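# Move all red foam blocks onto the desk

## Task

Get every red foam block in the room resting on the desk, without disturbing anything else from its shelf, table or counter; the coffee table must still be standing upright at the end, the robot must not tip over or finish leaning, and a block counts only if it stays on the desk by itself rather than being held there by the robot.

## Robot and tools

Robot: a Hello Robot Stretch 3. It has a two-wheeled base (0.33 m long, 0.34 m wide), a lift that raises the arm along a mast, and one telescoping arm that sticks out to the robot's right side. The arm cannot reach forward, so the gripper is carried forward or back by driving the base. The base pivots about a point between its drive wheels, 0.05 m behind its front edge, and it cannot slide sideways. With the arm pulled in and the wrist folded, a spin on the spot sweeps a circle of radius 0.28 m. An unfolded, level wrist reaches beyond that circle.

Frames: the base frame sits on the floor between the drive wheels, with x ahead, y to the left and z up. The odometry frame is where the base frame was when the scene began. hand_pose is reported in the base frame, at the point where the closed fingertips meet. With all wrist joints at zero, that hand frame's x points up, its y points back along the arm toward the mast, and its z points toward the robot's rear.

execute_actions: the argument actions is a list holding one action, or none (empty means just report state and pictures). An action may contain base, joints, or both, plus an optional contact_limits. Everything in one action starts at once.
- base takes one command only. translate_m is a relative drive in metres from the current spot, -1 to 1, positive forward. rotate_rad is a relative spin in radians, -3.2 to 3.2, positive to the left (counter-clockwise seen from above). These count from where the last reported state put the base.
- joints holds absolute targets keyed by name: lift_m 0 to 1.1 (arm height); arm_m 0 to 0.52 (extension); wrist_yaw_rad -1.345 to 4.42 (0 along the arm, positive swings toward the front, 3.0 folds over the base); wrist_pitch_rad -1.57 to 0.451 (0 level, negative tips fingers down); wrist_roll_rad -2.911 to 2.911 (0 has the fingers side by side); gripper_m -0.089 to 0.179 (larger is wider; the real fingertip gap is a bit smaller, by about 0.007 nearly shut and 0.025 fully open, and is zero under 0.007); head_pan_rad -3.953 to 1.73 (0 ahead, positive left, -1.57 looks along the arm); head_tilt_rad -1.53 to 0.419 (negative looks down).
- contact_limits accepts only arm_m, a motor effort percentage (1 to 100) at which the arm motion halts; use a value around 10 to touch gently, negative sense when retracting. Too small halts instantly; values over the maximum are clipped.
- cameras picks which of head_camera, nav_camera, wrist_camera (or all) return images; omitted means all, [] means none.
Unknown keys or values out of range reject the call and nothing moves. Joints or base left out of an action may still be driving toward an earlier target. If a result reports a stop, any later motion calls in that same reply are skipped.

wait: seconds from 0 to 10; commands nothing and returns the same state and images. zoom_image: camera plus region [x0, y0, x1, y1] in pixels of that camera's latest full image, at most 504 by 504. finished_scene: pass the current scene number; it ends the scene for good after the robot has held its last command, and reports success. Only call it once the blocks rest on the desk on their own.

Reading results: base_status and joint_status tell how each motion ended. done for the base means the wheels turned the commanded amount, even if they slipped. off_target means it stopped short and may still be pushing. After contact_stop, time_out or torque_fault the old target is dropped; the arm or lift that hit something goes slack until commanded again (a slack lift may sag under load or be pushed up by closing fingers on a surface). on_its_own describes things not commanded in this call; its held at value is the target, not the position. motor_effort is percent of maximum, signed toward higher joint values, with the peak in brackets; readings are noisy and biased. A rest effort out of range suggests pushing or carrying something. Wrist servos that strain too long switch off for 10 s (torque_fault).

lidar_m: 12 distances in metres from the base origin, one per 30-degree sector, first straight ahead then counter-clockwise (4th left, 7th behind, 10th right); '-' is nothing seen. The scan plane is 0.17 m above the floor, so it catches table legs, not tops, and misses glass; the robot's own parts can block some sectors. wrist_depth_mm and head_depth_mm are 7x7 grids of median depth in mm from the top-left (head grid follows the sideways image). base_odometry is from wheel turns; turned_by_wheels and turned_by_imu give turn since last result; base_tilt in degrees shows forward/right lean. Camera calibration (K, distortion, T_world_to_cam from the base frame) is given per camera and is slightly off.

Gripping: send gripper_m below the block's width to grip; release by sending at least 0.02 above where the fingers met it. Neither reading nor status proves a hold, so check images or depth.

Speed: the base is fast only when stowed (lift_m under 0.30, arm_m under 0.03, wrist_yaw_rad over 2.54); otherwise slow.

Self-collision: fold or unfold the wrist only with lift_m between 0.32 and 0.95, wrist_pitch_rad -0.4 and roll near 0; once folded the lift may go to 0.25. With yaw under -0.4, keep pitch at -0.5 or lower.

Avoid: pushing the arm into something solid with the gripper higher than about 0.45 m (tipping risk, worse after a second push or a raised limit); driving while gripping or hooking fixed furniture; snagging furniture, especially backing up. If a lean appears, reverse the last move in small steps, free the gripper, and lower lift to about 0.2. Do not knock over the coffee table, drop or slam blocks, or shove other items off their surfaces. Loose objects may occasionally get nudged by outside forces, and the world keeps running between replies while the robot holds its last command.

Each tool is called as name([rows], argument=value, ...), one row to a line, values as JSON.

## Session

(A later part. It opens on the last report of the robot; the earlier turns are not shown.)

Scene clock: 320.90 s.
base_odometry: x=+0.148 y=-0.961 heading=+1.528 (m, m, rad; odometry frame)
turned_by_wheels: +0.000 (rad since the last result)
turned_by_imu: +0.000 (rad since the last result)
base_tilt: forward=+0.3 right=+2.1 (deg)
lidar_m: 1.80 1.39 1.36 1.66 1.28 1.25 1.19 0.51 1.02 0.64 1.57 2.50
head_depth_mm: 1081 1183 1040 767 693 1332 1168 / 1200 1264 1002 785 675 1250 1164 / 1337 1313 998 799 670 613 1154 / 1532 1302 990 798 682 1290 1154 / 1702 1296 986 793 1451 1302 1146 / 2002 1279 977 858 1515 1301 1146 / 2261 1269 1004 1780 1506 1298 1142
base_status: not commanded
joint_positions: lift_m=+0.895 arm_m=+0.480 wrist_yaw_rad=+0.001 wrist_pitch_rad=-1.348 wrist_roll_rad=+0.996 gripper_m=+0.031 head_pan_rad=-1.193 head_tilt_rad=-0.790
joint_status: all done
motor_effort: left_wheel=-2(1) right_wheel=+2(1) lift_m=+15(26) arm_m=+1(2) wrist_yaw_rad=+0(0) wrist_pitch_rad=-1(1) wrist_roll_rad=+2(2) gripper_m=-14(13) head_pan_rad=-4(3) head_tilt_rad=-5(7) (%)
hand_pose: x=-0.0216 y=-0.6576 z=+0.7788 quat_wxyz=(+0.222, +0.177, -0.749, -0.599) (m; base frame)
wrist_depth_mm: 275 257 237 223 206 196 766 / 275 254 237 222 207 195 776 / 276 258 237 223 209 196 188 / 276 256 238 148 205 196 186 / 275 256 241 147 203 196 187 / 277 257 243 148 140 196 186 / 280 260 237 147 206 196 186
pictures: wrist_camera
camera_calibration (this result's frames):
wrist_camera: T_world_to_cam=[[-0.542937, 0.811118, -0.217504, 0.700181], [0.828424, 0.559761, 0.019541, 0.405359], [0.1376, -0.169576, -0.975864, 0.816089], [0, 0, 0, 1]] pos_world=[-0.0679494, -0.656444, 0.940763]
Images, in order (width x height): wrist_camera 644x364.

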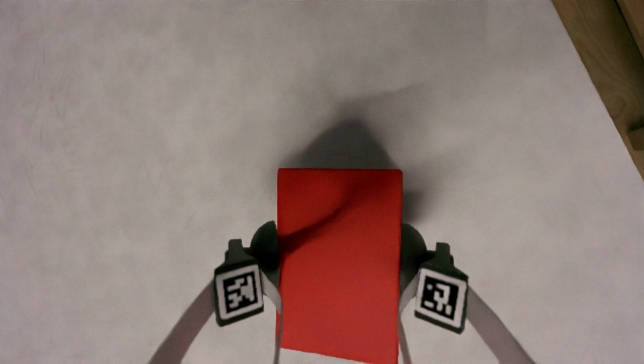

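execute_actions([
  {"joints": {"lift_m": 0.867}},
], cameras=[])

execute_actions([
  {"joints": {"gripper_m": 0.13}},
], cameras=["wrist_camera"])

execute_actions([
  {"joints": {"lift_m": 0.94}},
], cameras=["wrist_camera", "head_camera"])

Scene clock: 329.80 s.
base_odometry: x=+0.148 y=-0.961 heading=+1.528 (m, m, rad; odometry frame)
turned_by_wheels: +0.000 (rad since the last result)
turned_by_imu: +0.000 (rad since the last result)
base_tilt: forward=+0.4 right=+2.1 (deg)
lidar_m: 1.80 1.39 1.36 1.66 1.28 1.25 1.19 0.51 1.02 0.64 1.57 2.50
head_depth_mm: 1085 1174 1087 769 695 1328 1171 / 1206 1269 1005 786 675 1250 1160 / 1351 1310 998 802 669 613 1163 / 1537 1297 997 798 682 1290 1150 / 1696 1296 980 791 1457 1308 1145 / 1997 1279 976 861 1520 1302 1147 / 2270 1266 1003 1804 1512 1304 1143
base_status: not commanded
joint_positions: lift_m=+0.867 arm_m=+0.480 wrist_yaw_rad=+0.001 wrist_pitch_rad=-1.348 wrist_roll_rad=+0.996 gripper_m=+0.031 head_pan_rad=-1.193 head_tilt_rad=-0.790
joint_status: all done
motor_effort: left_wheel=-1(2) right_wheel=+2(2) lift_m=+15(15) arm_m=+2(1) wrist_yaw_rad=-1(2) wrist_pitch_rad=-1(1) wrist_roll_rad=+2(2) gripper_m=-14(14) head_pan_rad=-4(5) head_tilt_rad=-5(7) (%)
hand_pose: x=-0.0216 y=-0.6576 z=+0.7508 quat_wxyz=(+0.222, +0.177, -0.749, -0.599) (m; base frame)
wrist_depth_mm: 238 224 206 193 180 170 164 / 238 223 207 193 181 170 162 / 238 224 206 194 182 171 161 / 240 223 208 149 178 170 162 / 241 223 209 147 177 171 163 / 240 224 211 147 141 171 162 / 240 226 207 148 179 170 162
pictures: none
No camera images: the call's "cameras" was empty. Leave "cameras" out to get every camera's image.

Scene clock: 331.30 s.
base_odometry: x=+0.148 y=-0.961 heading=+1.528 (m, m, rad; odometry frame)
turned_by_wheels: +0.000 (rad since the last result)
turned_by_imu: +0.000 (rad since the last result)
base_tilt: forward=+0.3 right=+2.1 (deg)
lidar_m: 1.80 1.39 1.36 1.66 1.28 1.25 1.20 0.51 1.02 0.64 1.57 2.50
head_depth_mm: 1085 1173 1087 768 692 1334 1169 / 1200 1263 1007 787 673 1252 1162 / 1348 1312 997 801 670 613 1157 / 1533 1310 986 797 681 1287 1150 / 1698 1291 982 793 1452 1309 1144 / 1998 1280 972 859 1517 1305 1145 / 2255 1270 1005 1791 1511 1301 1141
base_status: not commanded
joint_positions: lift_m=+0.867 arm_m=+0.480 wrist_yaw_rad=+0.001 wrist_pitch_rad=-1.350 wrist_roll_rad=+0.996 gripper_m=+0.130 head_pan_rad=-1.193 head_tilt_rad=-0.790
joint_status: all done
motor_effort: left_wheel=-2(2) right_wheel=+3(3) lift_m=+15(14) arm_m=+1(1) wrist_yaw_rad=-1(2) wrist_pitch_rad=+0(1) wrist_roll_rad=+3(2) gripper_m=+1(94) head_pan_rad=-4(4) head_tilt_rad=-5(7) (%)
hand_pose: x=-0.0216 y=-0.6572 z=+0.7508 quat_wxyz=(+0.222, +0.177, -0.748, -0.599) (m; base frame)
wrist_depth_mm: 239 222 206 194 181 170 164 / 238 222 206 193 181 171 162 / 237 223 208 194 181 171 162 / 241 222 208 149 177 171 162 / 238 226 208 148 177 170 161 / 240 228 206 148 177 - 161 / 241 222 208 150 179 172 161
pictures: wrist_camera
camera_calibration (this result's frames):
wrist_camera: T_world_to_cam=[[-0.542936, 0.811444, -0.216285, 0.693071], [0.828425, 0.559729, 0.02038, 0.405042], [0.137598, -0.168111, -0.976118, 0.789947], [0, 0, 0, 1]] pos_world=[-0.0679496, -0.656303, 0.912728]
Images, in order (width x height): wrist_camera 644x364.

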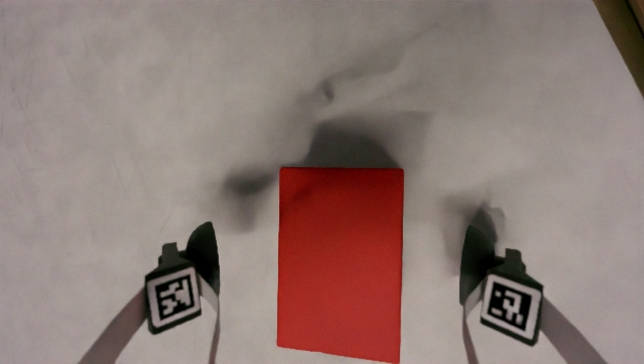

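Scene clock: 332.80 s.
base_odometry: x=+0.148 y=-0.961 heading=+1.528 (m, m, rad; odometry frame)
turned_by_wheels: +0.000 (rad since the last result)
turned_by_imu: +0.000 (rad since the last result)
base_tilt: forward=+0.4 right=+2.0 (deg)
lidar_m: 1.80 1.39 1.36 1.66 1.27 1.25 1.19 0.51 1.02 0.64 1.57 2.50
head_depth_mm: 1082 1170 976 768 691 1325 1164 / 1204 1264 1005 789 674 1253 1165 / 1343 1317 996 803 672 614 1159 / 1529 1303 991 796 681 1288 1150 / 1708 1293 983 791 1449 1313 1152 / 2008 1281 978 860 1509 1297 1146 / 2256 1273 1005 1790 1507 1290 1145
base_status: not commanded
joint_positions: lift_m=+0.940 arm_m=+0.480 wrist_yaw_rad=+0.001 wrist_pitch_rad=-1.350 wrist_roll_rad=+0.996 gripper_m=+0.130 head_pan_rad=-1.193 head_tilt_rad=-0.790
joint_status: all done
motor_effort: left_wheel=-2(2) right_wheel=+2(2) lift_m=+29(30) arm_m=+1(2) wrist_yaw_rad=+0(0) wrist_pitch_rad=+0(0) wrist_roll_rad=+2(2) gripper_m=+0(1) head_pan_rad=-4(4) head_tilt_rad=-7(7) (%)
hand_pose: x=-0.0216 y=-0.6572 z=+0.8230 quat_wxyz=(+0.222, +0.177, -0.748, -0.599) (m; base frame)
wrist_depth_mm: 329 304 284 267 250 239 822 / 329 306 284 266 250 237 845 / 329 307 284 268 250 237 822 / 329 308 288 262 250 236 794 / 333 310 283 223 247 235 225 / 332 314 283 267 246 - 224 / 336 306 288 270 250 238 221
pictures: head_camera (sideways: a quarter turn clockwise sets it upright), wrist_camera
camera_calibration (this result's frames):
head_camera: T_world_to_cam=[[-0.26636, 0.663835, -0.698839, 0.934088], [0.93554, 0.352553, -0.0216837, 0.0211018], [0.231984, -0.659567, -0.714951, 0.878994], [0, 0, 0, 1]] pos_world=[0.02515, -0.0477635, 1.28167]
wrist_camera: T_world_to_cam=[[-0.542935, 0.811444, -0.216285, 0.70868], [0.828425, 0.559729, 0.0203799, 0.403571], [0.137598, -0.168111, -0.976117, 0.860392], [0, 0, 0, 1]] pos_world=[-0.0679496, -0.656303, 0.984896]
Images, in order (width x height): head_camera 896x504, wrist_camera 644x364.

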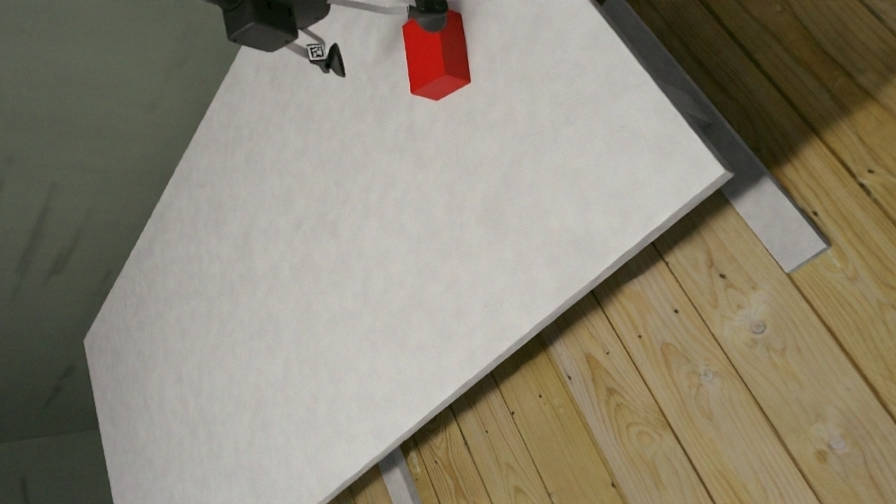

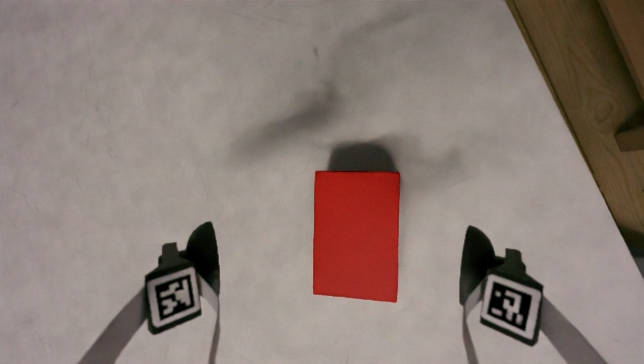

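execute_actions([
  {"joints": {"arm_m": 0.0, "wrist_roll_rad": 0.0, "wrist_pitch_rad": -0.4, "gripper_m": 0.04, "head_pan_rad": 1.5, "head_tilt_rad": -0.4}},
], cameras=[])

execute_actions([
  {"base": {"rotate_rad": 1.52}, "joints": {"wrist_yaw_rad": 3.0, "lift_m": 0.8, "head_pan_rad": 0.0}},
], cameras=[])

execute_actions([
  {"base": {"translate_m": 0.7}, "joints": {"lift_m": 0.27}},
], cameras=["head_camera", "nav_camera"])

Scene clock: 355.80 s.
base_odometry: x=+0.148 y=-0.961 heading=+1.528 (m, m, rad; odometry frame)
turned_by_wheels: +0.000 (rad since the last result)
turned_by_imu: +0.001 (rad since the last result)
base_tilt: forward=+0.3 right=+2.0 (deg)
lidar_m: 1.80 1.39 1.36 1.66 1.28 1.25 1.19 0.51 1.02 0.64 1.57 2.50
head_depth_mm: 2133 1319 1329 1702 1914 1649 1415 / 2536 2717 2556 2696 2031 1668 1423 / 2605 2828 2669 2968 2311 1743 1411 / 2291 2483 2699 2920 2267 1729 1400 / 1968 2106 2280 2430 2268 1728 1397 / 1701 1796 1898 2038 2096 1728 1400 / 1498 1580 1661 1757 1870 1722 1409
base_status: not commanded
joint_positions: lift_m=+0.940 arm_m=+0.000 wrist_yaw_rad=+0.001 wrist_pitch_rad=-0.421 wrist_roll_rad=+0.004 gripper_m=+0.040 head_pan_rad=+1.493 head_tilt_rad=-0.409
joint_status: all done
motor_effort: left_wheel=-2(2) right_wheel=+2(2) lift_m=+28(29) arm_m=-3(2) wrist_yaw_rad=+0(2) wrist_pitch_rad=+6(6) wrist_roll_rad=-2(5) gripper_m=+0(95) head_pan_rad=+3(48) head_tilt_rad=+5(39) (%)
hand_pose: x=-0.0213 y=-0.3693 z=+0.9516 quat_wxyz=(+0.690, +0.148, -0.692, -0.148) (m; base frame)
wrist_depth_mm: - - - 861 731 631 552 / - - - 922 781 669 585 / 959 960 912 906 817 699 618 / 681 686 676 655 661 732 655 / 538 532 530 495 539 814 699 / 454 432 443 428 - 861 741 / - 372 368 369 - 948 798
pictures: none
No camera images: the call's "cameras" was empty. Leave "cameras" out to get every camera's image.

Scene clock: 359.20 s.
base_odometry: x=+0.148 y=-0.961 heading=+3.048 (m, m, rad; odometry frame)
turned_by_wheels: +1.520 (rad since the last result)
turned_by_imu: +1.509 (rad since the last result)
base_tilt: forward=+0.3 right=+2.1 (deg)
lidar_m: 1.73 1.29 1.25 1.19 0.98 1.02 0.64 1.49 2.50 1.87 1.40 1.36
head_depth_mm: 2465 2615 2374 1550 1587 1661 1427 / 2594 2756 2536 2702 2317 1672 1415 / 2478 2674 2732 3004 2305 1746 1401 / 2146 2330 2520 2790 2263 1729 1404 / 1836 1965 2108 2292 2270 1737 1405 / 1603 1701 1806 1940 2032 1735 1396 / 1430 1504 1589 1685 1790 1727 1394
base_status: done
joint_positions: lift_m=+0.800 arm_m=+0.000 wrist_yaw_rad=+2.997 wrist_pitch_rad=-0.420 wrist_roll_rad=+0.004 gripper_m=+0.040 head_pan_rad=+0.007 head_tilt_rad=-0.409
joint_status: all done
motor_effort: left_wheel=-2(6) right_wheel=+3(8) lift_m=+15(27) arm_m=-2(3) wrist_yaw_rad=+2(3) wrist_pitch_rad=+5(6) wrist_roll_rad=-3(3) gripper_m=+0(1) head_pan_rad=-5(46) head_tilt_rad=+4(4) (%)
hand_pose: x=+0.0110 y=+0.0766 z=+0.8127 quat_wxyz=(+0.197, +0.701, +0.097, +0.678) (m; base frame)
wrist_depth_mm: 786 - - - - - 899 / 814 963 - - - - 993 / 836 - - - - - - / 834 922 941 - - - - / 879 770 - - - - - / 896 - - - - - - / 928 998 - 979 932 937 942
pictures: none
No camera images: the call's "cameras" was empty. Leave "cameras" out to get every camera's image.

Scene clock: 366.30 s.
base_odometry: x=-0.549 y=-0.896 heading=+3.048 (m, m, rad; odometry frame)
turned_by_wheels: +0.000 (rad since the last result)
turned_by_imu: +0.004 (rad since the last result)
base_tilt: forward=+0.4 right=+2.0 (deg)
lidar_m: 1.21 0.91 0.88 0.92 1.30 1.03 1.34 2.22 2.64 1.05 0.87 0.75
head_depth_mm: 1932 2055 2003 1865 2009 1760 1430 / 1977 2144 1979 1993 2112 1756 1416 / 1701 1870 2031 2244 2260 1752 1415 / 1481 1606 1757 1920 2060 1744 1407 / 1266 1356 1451 1569 1712 1704 1400 / 1108 1180 1252 1336 1435 1553 1399 / 990 1042 1094 1162 1244 1326 1348
base_status: done
joint_positions: lift_m=+0.270 arm_m=+0.000 wrist_yaw_rad=+2.998 wrist_pitch_rad=-0.420 wrist_roll_rad=+0.004 gripper_m=+0.040 head_pan_rad=+0.007 head_tilt_rad=-0.408
joint_status: all done
motor_effort: left_wheel=-2(8) right_wheel=+2(9) lift_m=+15(14) arm_m=-2(2) wrist_yaw_rad=+1(2) wrist_pitch_rad=+5(5) wrist_roll_rad=-3(3) gripper_m=+0(0) head_pan_rad=-4(4) head_tilt_rad=+4(5) (%)
hand_pose: x=+0.0108 y=+0.0767 z=+0.2827 quat_wxyz=(+0.197, +0.701, +0.097, +0.678) (m; base frame)
wrist_depth_mm: - - - 904 813 712 655 / - - - 996 841 760 690 / - - - - 890 801 720 / 794 791 757 754 759 733 737 / 611 602 - 598 612 588 585 / 499 501 - 520 - 491 478 / 444 - - - 412 411 411
pictures: head_camera (sideways: a quarter turn clockwise sets it upright), nav_camera (sideways: a quarter turn counterclockwise sets it upright)
camera_calibration (this result's frames):
head_camera: T_world_to_cam=[[-0.40284, -0.0055101, -0.915254, 1.21707], [0.0172721, 0.999758, -0.013621, 0.0162153], [0.915107, -0.0212954, -0.402648, 0.468524], [0, 0, 0, 1]] pos_world=[0.0612565, 0.000472204, 1.3028]
nav_camera: T_world_to_cam=[[0.372224, 0.0317368, 0.9276, -1.16762], [0.0248947, -0.999397, 0.0242036, 0.0219772], [0.927809, 0.0140832, -0.37279, 0.438544], [0, 0, 0, 1]] pos_world=[0.027183, 0.0528442, 1.24603]
Images, in order (width x height): head_camera 896x504, nav_camera 672x504.

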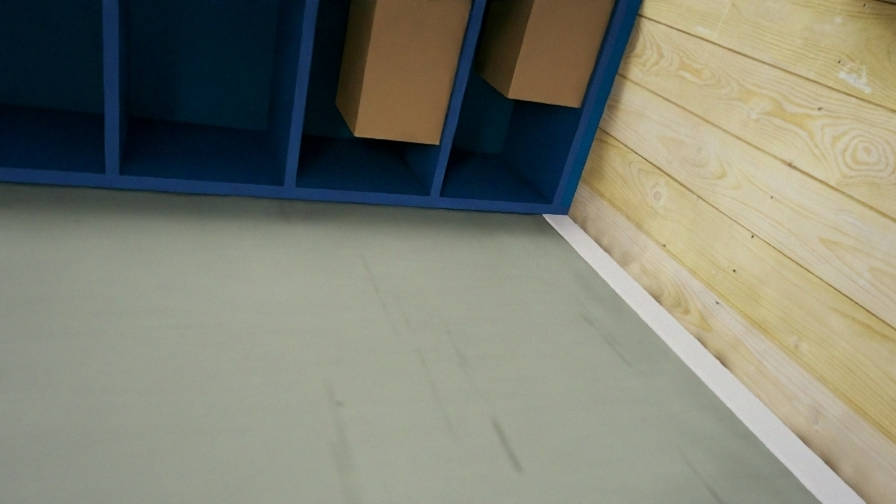

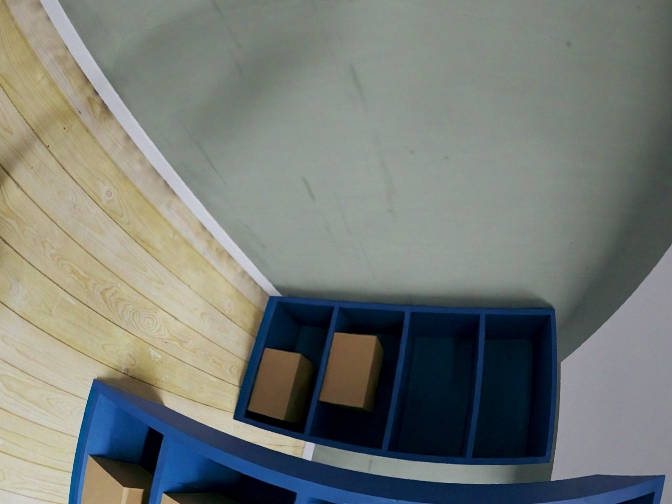

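execute_actions([
  {"base": {"translate_m": 0.65}, "joints": {"head_pan_rad": -0.7, "head_tilt_rad": -0.4}},
], cameras=["head_camera", "nav_camera"])

Scene clock: 378.60 s.
base_odometry: x=-1.196 y=-0.835 heading=+3.048 (m, m, rad; odometry frame)
turned_by_wheels: +0.000 (rad since the last result)
turned_by_imu: +0.004 (rad since the last result)
base_tilt: forward=+0.3 right=+2.1 (deg)
lidar_m: 0.74 0.55 0.54 0.56 0.80 1.63 2.00 2.82 0.78 0.47 0.63 1.28
head_depth_mm: 2402 2595 2284 2411 2334 1701 922 / 2341 2539 2678 2833 2315 1749 1417 / 1184 1241 1348 1548 2022 1677 1411 / 1452 1585 1630 1785 1555 1625 1409 / 1413 1556 1610 1389 1531 1599 1399 / 1397 1545 1588 1347 1501 1580 1397 / 1380 1514 1560 1324 1882 1629 1394
base_status: done
joint_positions: lift_m=+0.270 arm_m=+0.000 wrist_yaw_rad=+2.998 wrist_pitch_rad=-0.420 wrist_roll_rad=+0.004 gripper_m=+0.040 head_pan_rad=-0.693 head_tilt_rad=-0.408
joint_status: all done
motor_effort: left_wheel=-2(7) right_wheel=+2(10) lift_m=+15(15) arm_m=-2(2) wrist_yaw_rad=+1(1) wrist_pitch_rad=+5(5) wrist_roll_rad=-3(3) gripper_m=+0(0) head_pan_rad=-3(48) head_tilt_rad=+5(3) (%)
hand_pose: x=+0.0108 y=+0.0767 z=+0.2827 quat_wxyz=(+0.197, +0.701, +0.097, +0.678) (m; base frame)
wrist_depth_mm: 896 - 631 570 509 454 414 / - 901 706 611 546 477 435 / - 954 758 671 583 521 465 / 806 769 763 713 624 564 492 / 614 597 - 606 616 567 516 / 503 508 - 509 - 487 478 / 444 - - - 409 414 413
pictures: head_camera (sideways: a quarter turn clockwise sets it upright), nav_camera (sideways: a quarter turn counterclockwise sets it upright)
camera_calibration (this result's frames):
head_camera: T_world_to_cam=[[-0.311701, 0.25525, -0.915254, 1.21652], [0.657147, 0.753639, -0.013621, 0.0123121], [0.686295, -0.605702, -0.402647, 0.46992], [0, 0, 0, 1]] pos_world=[0.048596, -0.0351645, 1.3028]
nav_camera: T_world_to_cam=[[0.305174, -0.215469, 0.9276, -1.16721], [-0.624659, -0.780522, 0.0242036, 0.0259395], [0.718798, -0.58682, -0.37279, 0.439819], [0, 0, 0, 1]] pos_world=[0.0562639, 0.0268438, 1.24603]
Images, in order (width x height): head_camera 896x504, nav_camera 672x504.

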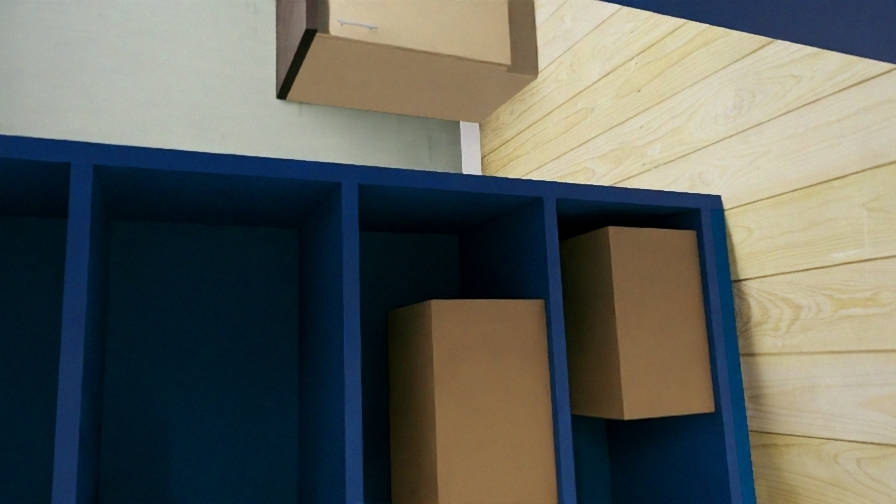

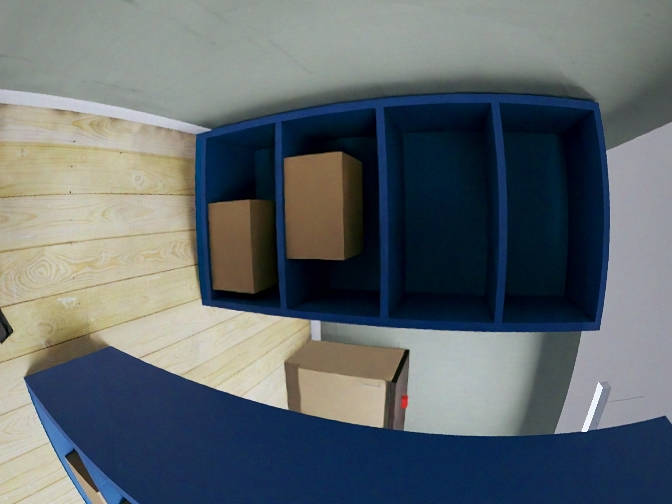

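execute_actions([
  {"base": {"rotate_rad": -0.55}, "joints": {"head_pan_rad": -0.3}},
], cameras=[])

execute_actions([
  {"base": {"translate_m": 0.8}, "joints": {"head_pan_rad": -1.2, "head_tilt_rad": -0.45}},
], cameras=["head_camera", "nav_camera"])

Scene clock: 402.70 s.
base_odometry: x=-1.196 y=-0.835 heading=+2.498 (m, m, rad; odometry frame)
turned_by_wheels: -0.550 (rad since the last result)
turned_by_imu: -0.544 (rad since the last result)
base_tilt: forward=+0.4 right=+2.1 (deg)
lidar_m: 1.27 0.75 0.56 0.54 0.56 0.77 1.63 1.64 2.83 0.79 0.47 0.61
head_depth_mm: 616 626 647 668 691 718 743 / 2572 2777 2340 2463 854 875 915 / 2475 2660 2505 2631 2310 1744 1417 / 2362 2526 2741 2965 2199 1683 1411 / 1216 1396 1417 1640 1543 1622 1404 / 1402 1543 1589 1716 1520 1576 1393 / 1378 1497 1551 1322 1373 1515 1395
base_status: done
joint_positions: lift_m=+0.270 arm_m=+0.000 wrist_yaw_rad=+2.998 wrist_pitch_rad=-0.420 wrist_roll_rad=+0.004 gripper_m=+0.040 head_pan_rad=-0.307 head_tilt_rad=-0.408
joint_status: all done
motor_effort: left_wheel=+2(10) right_wheel=-2(9) lift_m=+15(15) arm_m=-2(2) wrist_yaw_rad=+1(1) wrist_pitch_rad=+5(5) wrist_roll_rad=-2(3) gripper_m=+1(0) head_pan_rad=+4(33) head_tilt_rad=+5(4) (%)
hand_pose: x=+0.0108 y=+0.0767 z=+0.2827 quat_wxyz=(+0.197, +0.701, +0.097, +0.678) (m; base frame)
wrist_depth_mm: 477 - 503 521 534 545 557 / 522 525 547 559 578 592 614 / 558 571 597 619 628 635 685 / 591 611 649 658 672 685 700 / 620 605 - 590 622 586 581 / 503 497 - 511 - 482 487 / 439 - - - 417 413 418
pictures: none
No camera images: the call's "cameras" was empty. Leave "cameras" out to get every camera's image.

Scene clock: 407.13 s.
base_odometry: x=-1.836 y=-0.355 heading=+2.498 (m, m, rad; odometry frame)
turned_by_wheels: +0.000 (rad since the last result)
turned_by_imu: +0.005 (rad since the last result)
base_tilt: forward=+0.4 right=+2.0 (deg)
lidar_m: 0.48 0.66 0.54 0.53 0.55 0.76 2.19 0.62 0.47 0.64 1.69 0.49
head_depth_mm: 2721 2911 3127 3179 2210 1691 1351 / 2834 3076 3257 3135 2190 1695 1379 / 2898 3209 3403 3108 2174 1678 1373 / 3034 3260 3535 3101 2158 1674 1365 / 3144 3338 2723 2860 2162 1660 1361 / 2978 3003 2201 2378 2142 1666 1351 / 2530 2609 1894 1948 2039 1658 1357
base_status: done
joint_positions: lift_m=+0.270 arm_m=+0.000 wrist_yaw_rad=+2.998 wrist_pitch_rad=-0.420 wrist_roll_rad=+0.004 gripper_m=+0.040 head_pan_rad=-1.193 head_tilt_rad=-0.445
joint_status: all done
motor_effort: left_wheel=+1(10) right_wheel=-2(6) lift_m=+15(15) arm_m=-2(3) wrist_yaw_rad=+1(1) wrist_pitch_rad=+5(5) wrist_roll_rad=-3(3) gripper_m=+1(1) head_pan_rad=-4(49) head_tilt_rad=-3(10) (%)
hand_pose: x=+0.0108 y=+0.0767 z=+0.2827 quat_wxyz=(+0.197, +0.701, +0.097, +0.678) (m; base frame)
wrist_depth_mm: 466 - 495 507 518 533 507 / 506 517 538 548 559 570 543 / 546 561 580 594 622 620 606 / 600 612 629 642 678 656 594 / 629 596 - 587 613 593 505 / 503 504 - 511 - 497 470 / 443 - - - 414 414 416
pictures: head_camera (sideways: a quarter turn clockwise sets it upright), nav_camera (sideways: a quarter turn counterclockwise sets it upright)
camera_calibration (this result's frames):
head_camera: T_world_to_cam=[[-0.163693, 0.404937, -0.899572, 1.19516], [0.937807, 0.346853, -0.0145168, 0.0117656], [0.306141, -0.846002, -0.43653, 0.516331], [0, 0, 0, 1]] pos_world=[0.0265351, -0.0512278, 1.30069]
nav_camera: T_world_to_cam=[[0.177214, -0.367344, 0.913046, -1.14743], [-0.922048, -0.38636, 0.0235174, 0.028648], [0.344126, -0.84604, -0.407177, 0.486854], [0, 0, 0, 1]] pos_world=[0.062217, 0.00146322, 1.24522]
Images, in order (width x height): head_camera 896x504, nav_camera 672x504.

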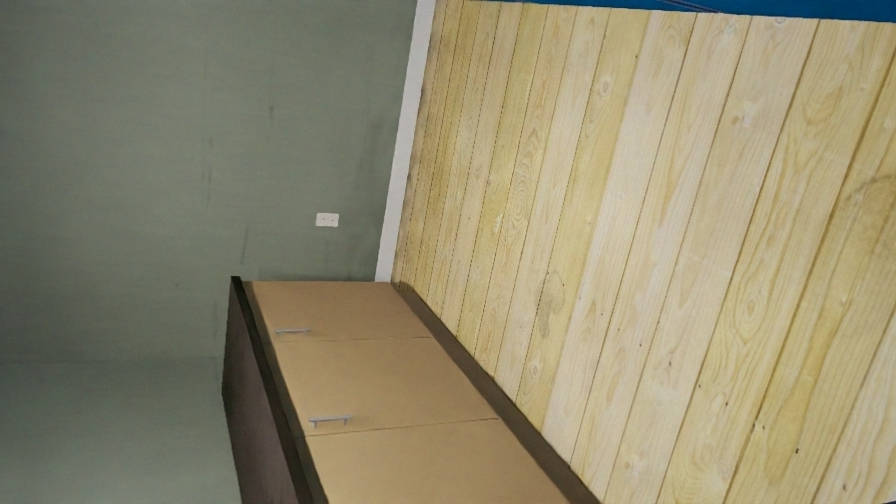

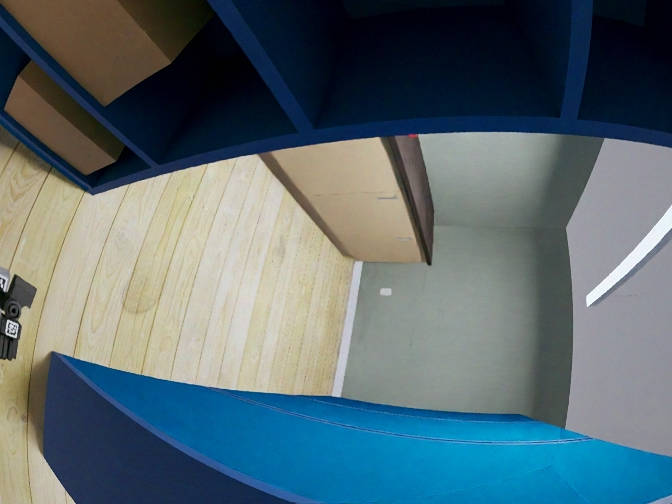

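execute_actions([
  {"base": {"rotate_rad": -1.57}, "joints": {"head_pan_rad": 0.5, "head_tilt_rad": -0.45}},
], cameras=["head_camera", "nav_camera"])

Scene clock: 423.97 s.
base_odometry: x=-1.836 y=-0.355 heading=+0.928 (m, m, rad; odometry frame)
turned_by_wheels: -1.570 (rad since the last result)
turned_by_imu: -1.551 (rad since the last result)
base_tilt: forward=+0.3 right=+2.0 (deg)
lidar_m: 0.65 1.69 0.49 0.48 0.67 0.54 0.53 0.55 0.76 2.20 0.61 0.47
head_depth_mm: 2758 2991 3150 3181 2209 1713 1387 / 2879 3120 3320 3123 2204 1688 1370 / 3063 3272 3491 3090 2172 1688 1364 / 3178 3362 2710 2877 2160 1677 1376 / 2896 3046 2221 2441 2151 1677 1364 / 2491 2585 1902 2009 2067 1661 1359 / 2190 2315 1661 1725 1879 1555 779
base_status: done
joint_positions: lift_m=+0.270 arm_m=+0.000 wrist_yaw_rad=+2.998 wrist_pitch_rad=-0.420 wrist_roll_rad=+0.004 gripper_m=+0.040 head_pan_rad=+0.493 head_tilt_rad=-0.445
joint_status: all done
motor_effort: left_wheel=+2(11) right_wheel=-2(9) lift_m=+15(15) arm_m=-2(2) wrist_yaw_rad=+1(1) wrist_pitch_rad=+5(5) wrist_roll_rad=-3(3) gripper_m=+0(0) head_pan_rad=+4(45) head_tilt_rad=-3(3) (%)
hand_pose: x=+0.0108 y=+0.0767 z=+0.2827 quat_wxyz=(+0.197, +0.701, +0.097, +0.678) (m; base frame)
wrist_depth_mm: 612 - 630 583 558 504 - / 603 799 488 501 513 537 - / 584 760 522 555 556 627 - / 574 629 596 605 616 660 726 / 561 595 - 607 617 591 585 / 504 505 - 508 - 494 485 / 439 - - - 409 411 416
pictures: head_camera (sideways: a quarter turn clockwise sets it upright), nav_camera (sideways: a quarter turn counterclockwise sets it upright)
camera_calibration (this result's frames):
head_camera: T_world_to_cam=[[-0.383655, -0.209079, -0.899497, 1.1964], [-0.452007, 0.891896, -0.0145209, 0.0202489], [0.805294, 0.401008, -0.436686, 0.513488], [0, 0, 0, 1]] pos_world=[0.0546493, 0.0261691, 1.30068]
nav_camera: T_world_to_cam=[[0.344763, 0.218205, 0.912976, -1.14836], [0.48945, -0.871714, 0.0235142, 0.020042], [0.800985, 0.43875, -0.407335, 0.484272], [0, 0, 0, 1]] pos_world=[-0.00179097, 0.0555753, 1.24522]
Images, in order (width x height): head_camera 896x504, nav_camera 672x504.

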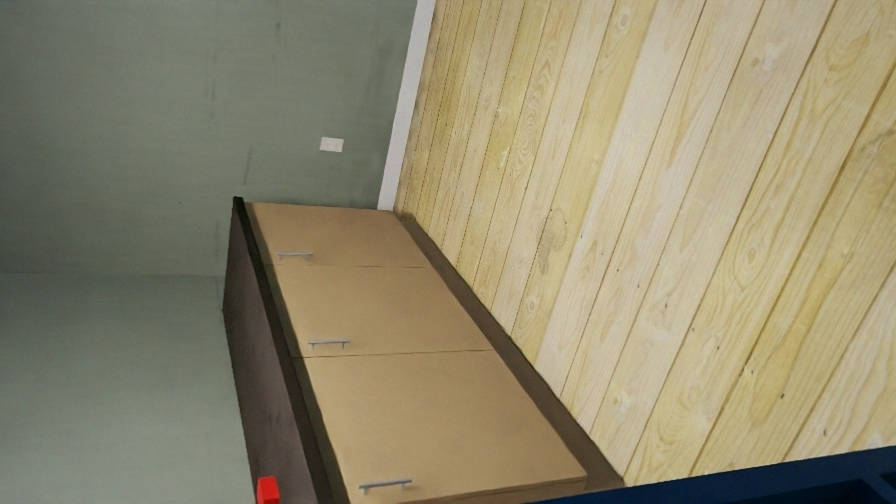

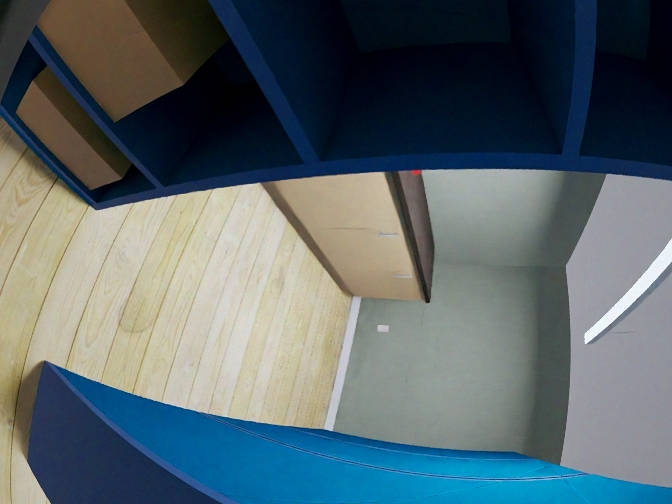

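execute_actions([
  {"base": {"rotate_rad": 0.37}, "joints": {"head_pan_rad": 0.3, "head_tilt_rad": -0.6}},
], cameras=[])

execute_actions([
  {"base": {"translate_m": 0.5}},
], cameras=["head_camera", "nav_camera"])

Scene clock: 463.70 s.
base_odometry: x=-1.836 y=-0.355 heading=+1.298 (m, m, rad; odometry frame)
turned_by_wheels: +0.370 (rad since the last result)
turned_by_imu: +0.367 (rad since the last result)
base_tilt: forward=+0.3 right=+2.0 (deg)
lidar_m: 2.01 0.52 0.48 0.48 0.57 0.53 0.53 0.66 1.37 0.73 0.48 0.47
head_depth_mm: 2930 3202 3284 2386 1852 1502 1264 / 3104 2558 3033 2381 1838 1486 1260 / 2834 2206 2504 2373 1826 1477 1255 / 2542 1947 2102 2243 1814 1484 1254 / 2271 1756 1827 2053 1800 1479 1216 / 1994 1510 584 651 750 857 1032 / 458 516 595 606 860 851 875
base_status: done
joint_positions: lift_m=+0.270 arm_m=+0.000 wrist_yaw_rad=+2.998 wrist_pitch_rad=-0.420 wrist_roll_rad=+0.004 gripper_m=+0.040 head_pan_rad=+0.307 head_tilt_rad=-0.593
joint_status: all done
motor_effort: left_wheel=-2(10) right_wheel=+2(10) lift_m=+15(15) arm_m=-2(2) wrist_yaw_rad=+1(1) wrist_pitch_rad=+5(5) wrist_roll_rad=-2(3) gripper_m=+0(0) head_pan_rad=-4(24) head_tilt_rad=-6(23) (%)
hand_pose: x=+0.0108 y=+0.0767 z=+0.2827 quat_wxyz=(+0.197, +0.701, +0.097, +0.678) (m; base frame)
wrist_depth_mm: 464 - 859 870 567 534 505 / 470 557 922 939 482 447 419 / 486 579 850 741 521 481 458 / 495 609 657 614 579 519 496 / 493 589 - 597 581 547 513 / 483 506 - 507 - 484 477 / 436 - - - 411 415 416
pictures: none
No camera images: the call's "cameras" was empty. Leave "cameras" out to get every camera's image.

Scene clock: 466.93 s.
base_odometry: x=-1.701 y=+0.127 heading=+1.298 (m, m, rad; odometry frame)
turned_by_wheels: +0.000 (rad since the last result)
turned_by_imu: +0.003 (rad since the last result)
base_tilt: forward=+0.3 right=+2.1 (deg)
lidar_m: 1.69 1.19 0.50 0.27 0.36 0.98 1.00 1.25 0.35 0.35 0.44 0.91
head_depth_mm: 2498 2680 2928 2389 1834 1493 1257 / 2681 2189 2529 2385 1832 1490 1261 / 2575 1889 2085 2263 1824 1484 1254 / 2250 1681 1752 2060 1821 1478 1246 / 1989 1614 1518 1711 1791 1469 1244 / 1811 1588 1333 1485 1690 1466 1245 / 1643 1469 1198 1338 1596 1454 1234
base_status: done
joint_positions: lift_m=+0.270 arm_m=+0.000 wrist_yaw_rad=+2.998 wrist_pitch_rad=-0.420 wrist_roll_rad=+0.004 gripper_m=+0.040 head_pan_rad=+0.307 head_tilt_rad=-0.594
joint_status: not commanded
motor_effort: left_wheel=-2(9) right_wheel=+3(10) lift_m=+15(15) arm_m=-2(2) wrist_yaw_rad=+2(1) wrist_pitch_rad=+5(5) wrist_roll_rad=-3(3) gripper_m=+1(0) head_pan_rad=-4(5) head_tilt_rad=-4(5) (%)
hand_pose: x=+0.0108 y=+0.0767 z=+0.2827 quat_wxyz=(+0.197, +0.701, +0.097, +0.678) (m; base frame)
wrist_depth_mm: 772 - 704 308 - - - / 435 408 351 337 - - - / 495 454 386 379 - - 938 / 567 500 426 434 761 756 742 / 590 547 - 469 612 592 582 / 507 504 - 471 - 490 483 / 444 - - - 409 413 417
pictures: head_camera (sideways: a quarter turn clockwise sets it upright), nav_camera (sideways: a quarter turn counterclockwise sets it upright)
camera_calibration (this result's frames):
head_camera: T_world_to_cam=[[-0.537859, -0.173364, -0.825017, 1.10021], [-0.2818, 0.959307, -0.0178678, 0.0235647], [0.794542, 0.222879, -0.564826, 0.68028], [0, 0, 0, 1]] pos_world=[0.0578862, 0.0165109, 1.29235]
nav_camera: T_world_to_cam=[[0.503534, 0.190218, 0.842775, -1.05777], [0.323148, -0.946127, 0.0204736, 0.0250192], [0.801267, 0.262032, -0.537876, 0.654129], [0, 0, 0, 1]] pos_world=[0.000406428, 0.0534759, 1.24279]
Images, in order (width x height): head_camera 896x504, nav_camera 672x504.

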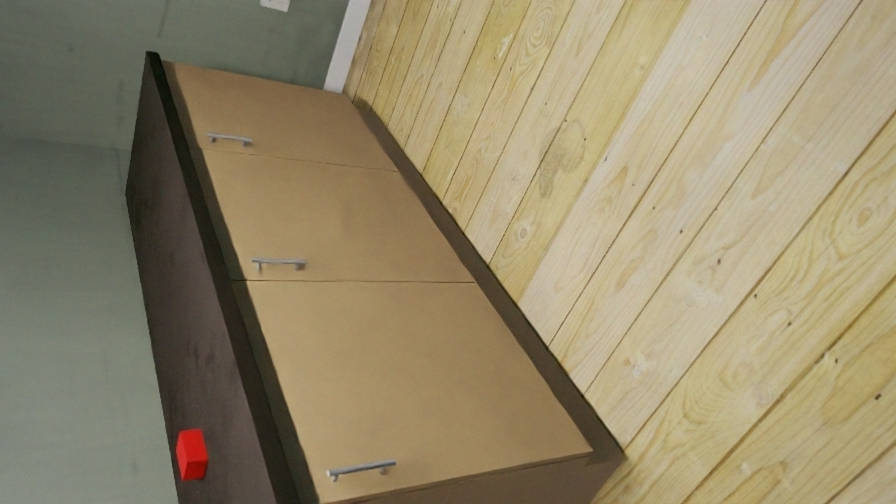

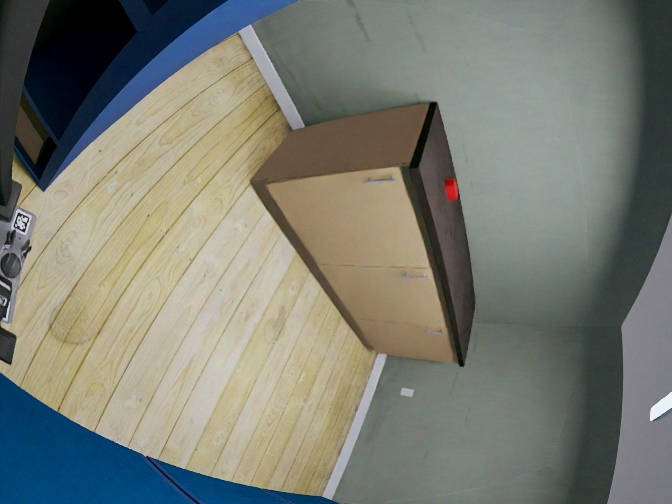

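execute_actions([
  {"base": {"translate_m": 0.55}, "joints": {"head_pan_rad": 0.7, "head_tilt_rad": -0.5}},
], cameras=["head_camera", "nav_camera"])

Scene clock: 476.40 s.
base_odometry: x=-1.553 y=+0.656 heading=+1.298 (m, m, rad; odometry frame)
turned_by_wheels: +0.000 (rad since the last result)
turned_by_imu: +0.003 (rad since the last result)
base_tilt: forward=+0.3 right=+2.1 (deg)
lidar_m: 1.33 0.88 0.82 1.42 0.62 0.58 1.52 0.61 0.56 0.56 0.71 1.47
head_depth_mm: 1625 1803 1275 1316 1540 1608 1326 / 1530 1684 1266 1195 1387 1557 1319 / 1441 1576 1254 1104 1262 1467 1319 / 1355 1481 1241 1024 1155 1337 1315 / 1289 1410 1170 956 1071 1217 1303 / 1224 1328 1203 908 995 1119 1271 / 1169 1264 1202 865 932 1107 1266
base_status: done
joint_positions: lift_m=+0.270 arm_m=+0.000 wrist_yaw_rad=+2.998 wrist_pitch_rad=-0.420 wrist_roll_rad=+0.004 gripper_m=+0.040 head_pan_rad=+0.693 head_tilt_rad=-0.507
joint_status: all done
motor_effort: left_wheel=-2(7) right_wheel=+3(10) lift_m=+15(15) arm_m=-3(3) wrist_yaw_rad=+0(1) wrist_pitch_rad=+5(5) wrist_roll_rad=-3(3) gripper_m=+0(0) head_pan_rad=+4(33) head_tilt_rad=+4(19) (%)
hand_pose: x=+0.0108 y=+0.0767 z=+0.2827 quat_wxyz=(+0.197, +0.701, +0.097, +0.678) (m; base frame)
wrist_depth_mm: 512 - - - - 675 637 / 508 599 - - - 737 674 / 525 624 - - 949 833 760 / 537 677 770 762 738 759 739 / 540 610 - 601 632 593 582 / 507 494 - 509 - 489 483 / 446 - - - 411 421 413
pictures: head_camera (sideways: a quarter turn clockwise sets it upright), nav_camera (sideways: a quarter turn counterclockwise sets it upright)
camera_calibration (this result's frames):
head_camera: T_world_to_cam=[[-0.376402, -0.316025, -0.87089, 1.15904], [-0.621021, 0.783632, -0.0159536, 0.0231438], [0.687499, 0.534836, -0.491218, 0.585164], [0, 0, 0, 1]] pos_world=[0.0483382, 0.0351828, 1.29721]
nav_camera: T_world_to_cam=[[0.337153, 0.317803, 0.886188, -1.11337], [0.654068, -0.756107, 0.022311, 0.0206061], [0.677143, 0.572105, -0.462789, 0.557187], [0, 0, 0, 1]] pos_world=[-0.0153966, 0.0506434, 1.24406]
Images, in order (width x height): head_camera 896x504, nav_camera 672x504.

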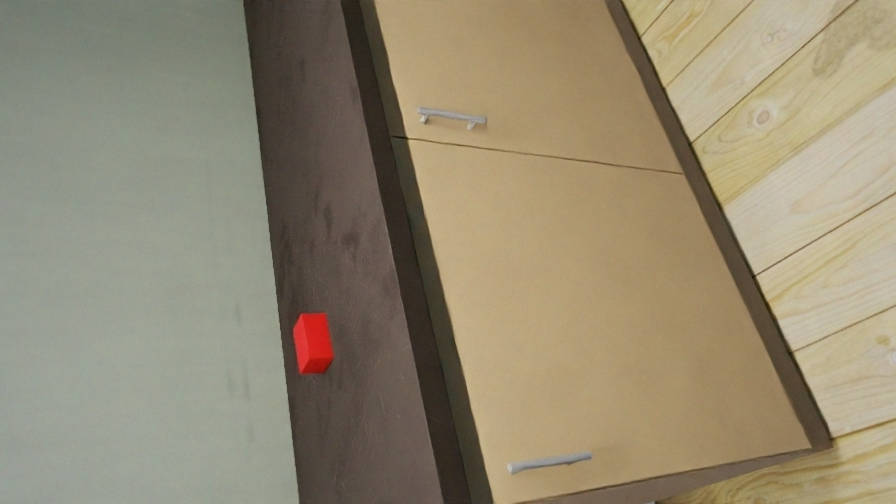

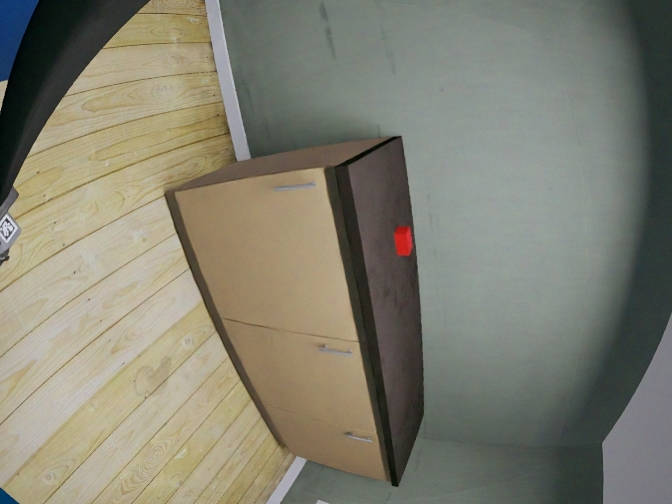

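zoom_image(camera="head_camera", region=[220, 260, 460, 440])

Region (220, 260, 460, 440) of head_camera's 896x504 image, scaled by 2.100, with more detail than that image has; it fills the top 378 rows of this view, and the rest is white.

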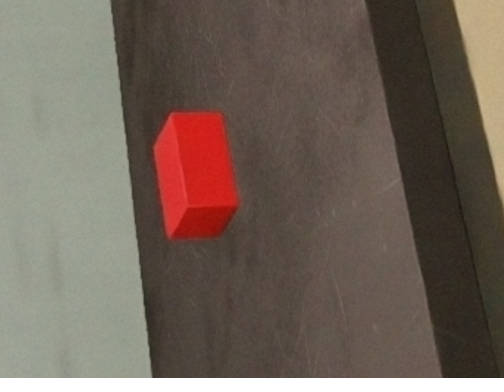

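execute_actions([
  {"base": {"rotate_rad": 0.41}},
], cameras=[])

execute_actions([
  {"base": {"translate_m": 0.63}, "joints": {"lift_m": 0.5}},
], cameras=[])

execute_actions([
  {"base": {"rotate_rad": 2.37}, "joints": {"lift_m": 0.93, "wrist_pitch_rad": -0.4, "head_pan_rad": -1.57, "head_tilt_rad": -0.6}},
], cameras=["head_camera", "nav_camera"])

Scene clock: 541.07 s.
base_odometry: x=-1.553 y=+0.656 heading=+1.708 (m, m, rad; odometry frame)
turned_by_wheels: +0.410 (rad since the last result)
turned_by_imu: +0.406 (rad since the last result)
base_tilt: forward=+0.3 right=+2.1 (deg)
lidar_m: 0.93 0.82 1.40 0.66 0.58 1.50 0.64 0.56 0.56 0.65 1.16 1.59
head_depth_mm: 1213 1334 1192 935 1036 1201 1326 / 1208 1314 1262 916 1022 1166 1320 / 1193 1303 1258 909 1006 1146 1312 / 1176 1281 1343 926 1028 1188 1283 / 1165 1277 1397 1552 1739 1584 1306 / 1156 1259 1382 1538 1730 1564 1301 / 1147 1239 1365 1512 1691 1561 1301
base_status: done
joint_positions: lift_m=+0.270 arm_m=+0.000 wrist_yaw_rad=+2.998 wrist_pitch_rad=-0.420 wrist_roll_rad=+0.004 gripper_m=+0.040 head_pan_rad=+0.693 head_tilt_rad=-0.507
joint_status: not commanded
motor_effort: left_wheel=-2(9) right_wheel=+2(9) lift_m=+15(15) arm_m=-3(3) wrist_yaw_rad=+1(1) wrist_pitch_rad=+5(5) wrist_roll_rad=-3(3) gripper_m=+0(1) head_pan_rad=+3(3) head_tilt_rad=+5(4) (%)
hand_pose: x=+0.0108 y=+0.0767 z=+0.2827 quat_wxyz=(+0.197, +0.701, +0.097, +0.678) (m; base frame)
wrist_depth_mm: 430 - 655 - - - - / 460 498 683 - - - - / 690 524 748 - - - 875 / 754 580 767 780 764 741 705 / 615 588 - 599 618 585 587 / 507 510 - 511 - 487 482 / 444 - - - 409 419 412
pictures: none
No camera images: the call's "cameras" was empty. Leave "cameras" out to get every camera's image.

Scene clock: 548.57 s.
base_odometry: x=-1.639 y=+1.281 heading=+1.707 (m, m, rad; odometry frame)
turned_by_wheels: +0.000 (rad since the last result)
turned_by_imu: +0.004 (rad since the last result)
base_tilt: forward=+0.4 right=+2.1 (deg)
lidar_m: 0.40 0.35 0.35 0.42 1.01 1.01 1.16 1.01 1.01 1.19 1.83 0.69
head_depth_mm: 803 877 967 819 603 476 553 / 794 870 958 813 598 474 542 / 786 858 945 808 595 472 531 / 781 850 934 800 591 469 521 / 772 840 925 721 589 467 511 / 765 832 913 789 585 467 501 / 756 824 903 783 583 464 492
base_status: done
joint_positions: lift_m=+0.500 arm_m=+0.000 wrist_yaw_rad=+2.998 wrist_pitch_rad=-0.420 wrist_roll_rad=+0.004 gripper_m=+0.040 head_pan_rad=+0.693 head_tilt_rad=-0.506
joint_status: all done
motor_effort: left_wheel=-2(10) right_wheel=+2(10) lift_m=+29(31) arm_m=-2(2) wrist_yaw_rad=+1(1) wrist_pitch_rad=+6(5) wrist_roll_rad=-3(3) gripper_m=+1(1) head_pan_rad=+3(3) head_tilt_rad=+3(4) (%)
hand_pose: x=+0.0108 y=+0.0767 z=+0.5119 quat_wxyz=(+0.197, +0.701, +0.097, +0.678) (m; base frame)
wrist_depth_mm: - - - 453 370 312 271 / - - - 489 397 328 284 / - - - 530 420 352 301 / 832 - - 590 458 375 317 / 855 977 - 649 477 402 340 / 776 767 - 752 - 429 358 / 667 666 - 651 634 458 378
pictures: none
No camera images: the call's "cameras" was empty. Leave "cameras" out to get every camera's image.

Scene clock: 553.30 s.
base_odometry: x=-1.639 y=+1.281 heading=-2.206 (m, m, rad; odometry frame)
turned_by_wheels: +2.370 (rad since the last result)
turned_by_imu: +2.353 (rad since the last result)
base_tilt: forward=+0.4 right=+2.0 (deg)
lidar_m: 1.01 1.06 1.04 1.01 1.07 1.51 1.19 0.48 0.36 0.35 0.37 1.41
head_depth_mm: 776 854 927 702 559 - - / 780 859 927 695 556 - - / 779 864 925 684 536 469 - / 783 862 921 677 533 465 - / 781 866 917 685 530 462 - / 784 868 920 678 527 468 - / 786 869 927 674 525 512 626
base_status: done
joint_positions: lift_m=+0.930 arm_m=+0.000 wrist_yaw_rad=+2.998 wrist_pitch_rad=-0.419 wrist_roll_rad=+0.004 gripper_m=+0.040 head_pan_rad=-1.563 head_tilt_rad=-0.593
joint_status: all done
motor_effort: left_wheel=-2(8) right_wheel=+3(7) lift_m=+29(28) arm_m=-3(3) wrist_yaw_rad=+1(1) wrist_pitch_rad=+5(6) wrist_roll_rad=-3(2) gripper_m=+1(0) head_pan_rad=-3(47) head_tilt_rad=-4(19) (%)
hand_pose: x=+0.0108 y=+0.0767 z=+0.9419 quat_wxyz=(+0.197, +0.701, +0.097, +0.678) (m; base frame)
wrist_depth_mm: 877 - 899 934 970 961 - / 945 953 - - - - - / - - - - - - - / - - - - - - - / - - - - - - - / - - - - - - - / - - - - - - -
pictures: head_camera (sideways: a quarter turn clockwise sets it upright), nav_camera (sideways: a quarter turn counterclockwise sets it upright)
camera_calibration (this result's frames):
head_camera: T_world_to_cam=[[-0.00713581, 0.564357, -0.8255, 1.0976], [0.99975, -0.013468, -0.0178495, 0.0157235], [-0.0211914, -0.825421, -0.56412, 0.684339], [0, 0, 0, 1]] pos_world=[0.00661474, -0.0543603, 1.2924]
nav_camera: T_world_to_cam=[[0.0333574, -0.53651, 0.843235, -1.0555], [-0.999342, -0.0299256, 0.0204925, 0.0330618], [0.0142399, -0.843363, -0.537155, 0.657992], [0, 0, 0, 1]] pos_world=[0.058879, -0.0103707, 1.2428]
Images, in order (width x height): head_camera 896x504, nav_camera 672x504.

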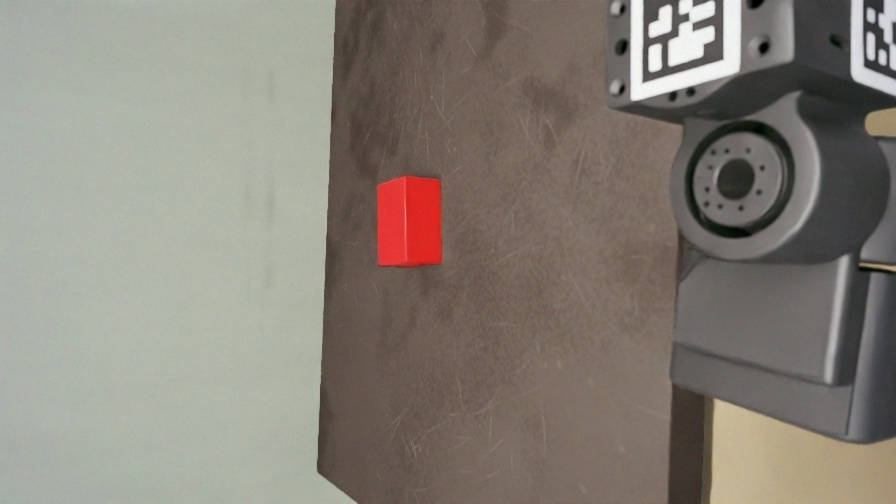

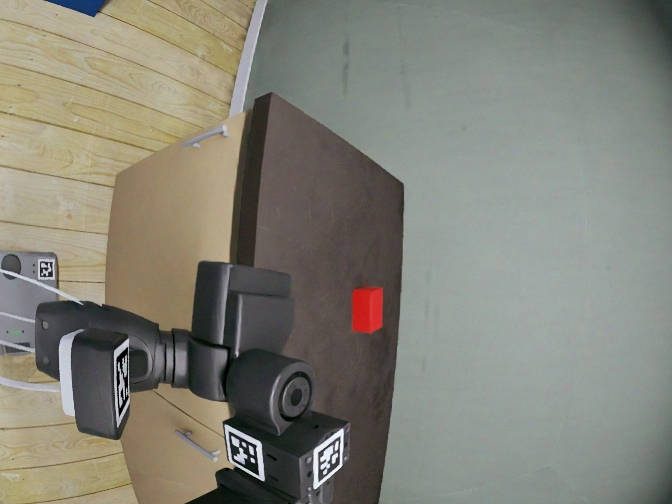

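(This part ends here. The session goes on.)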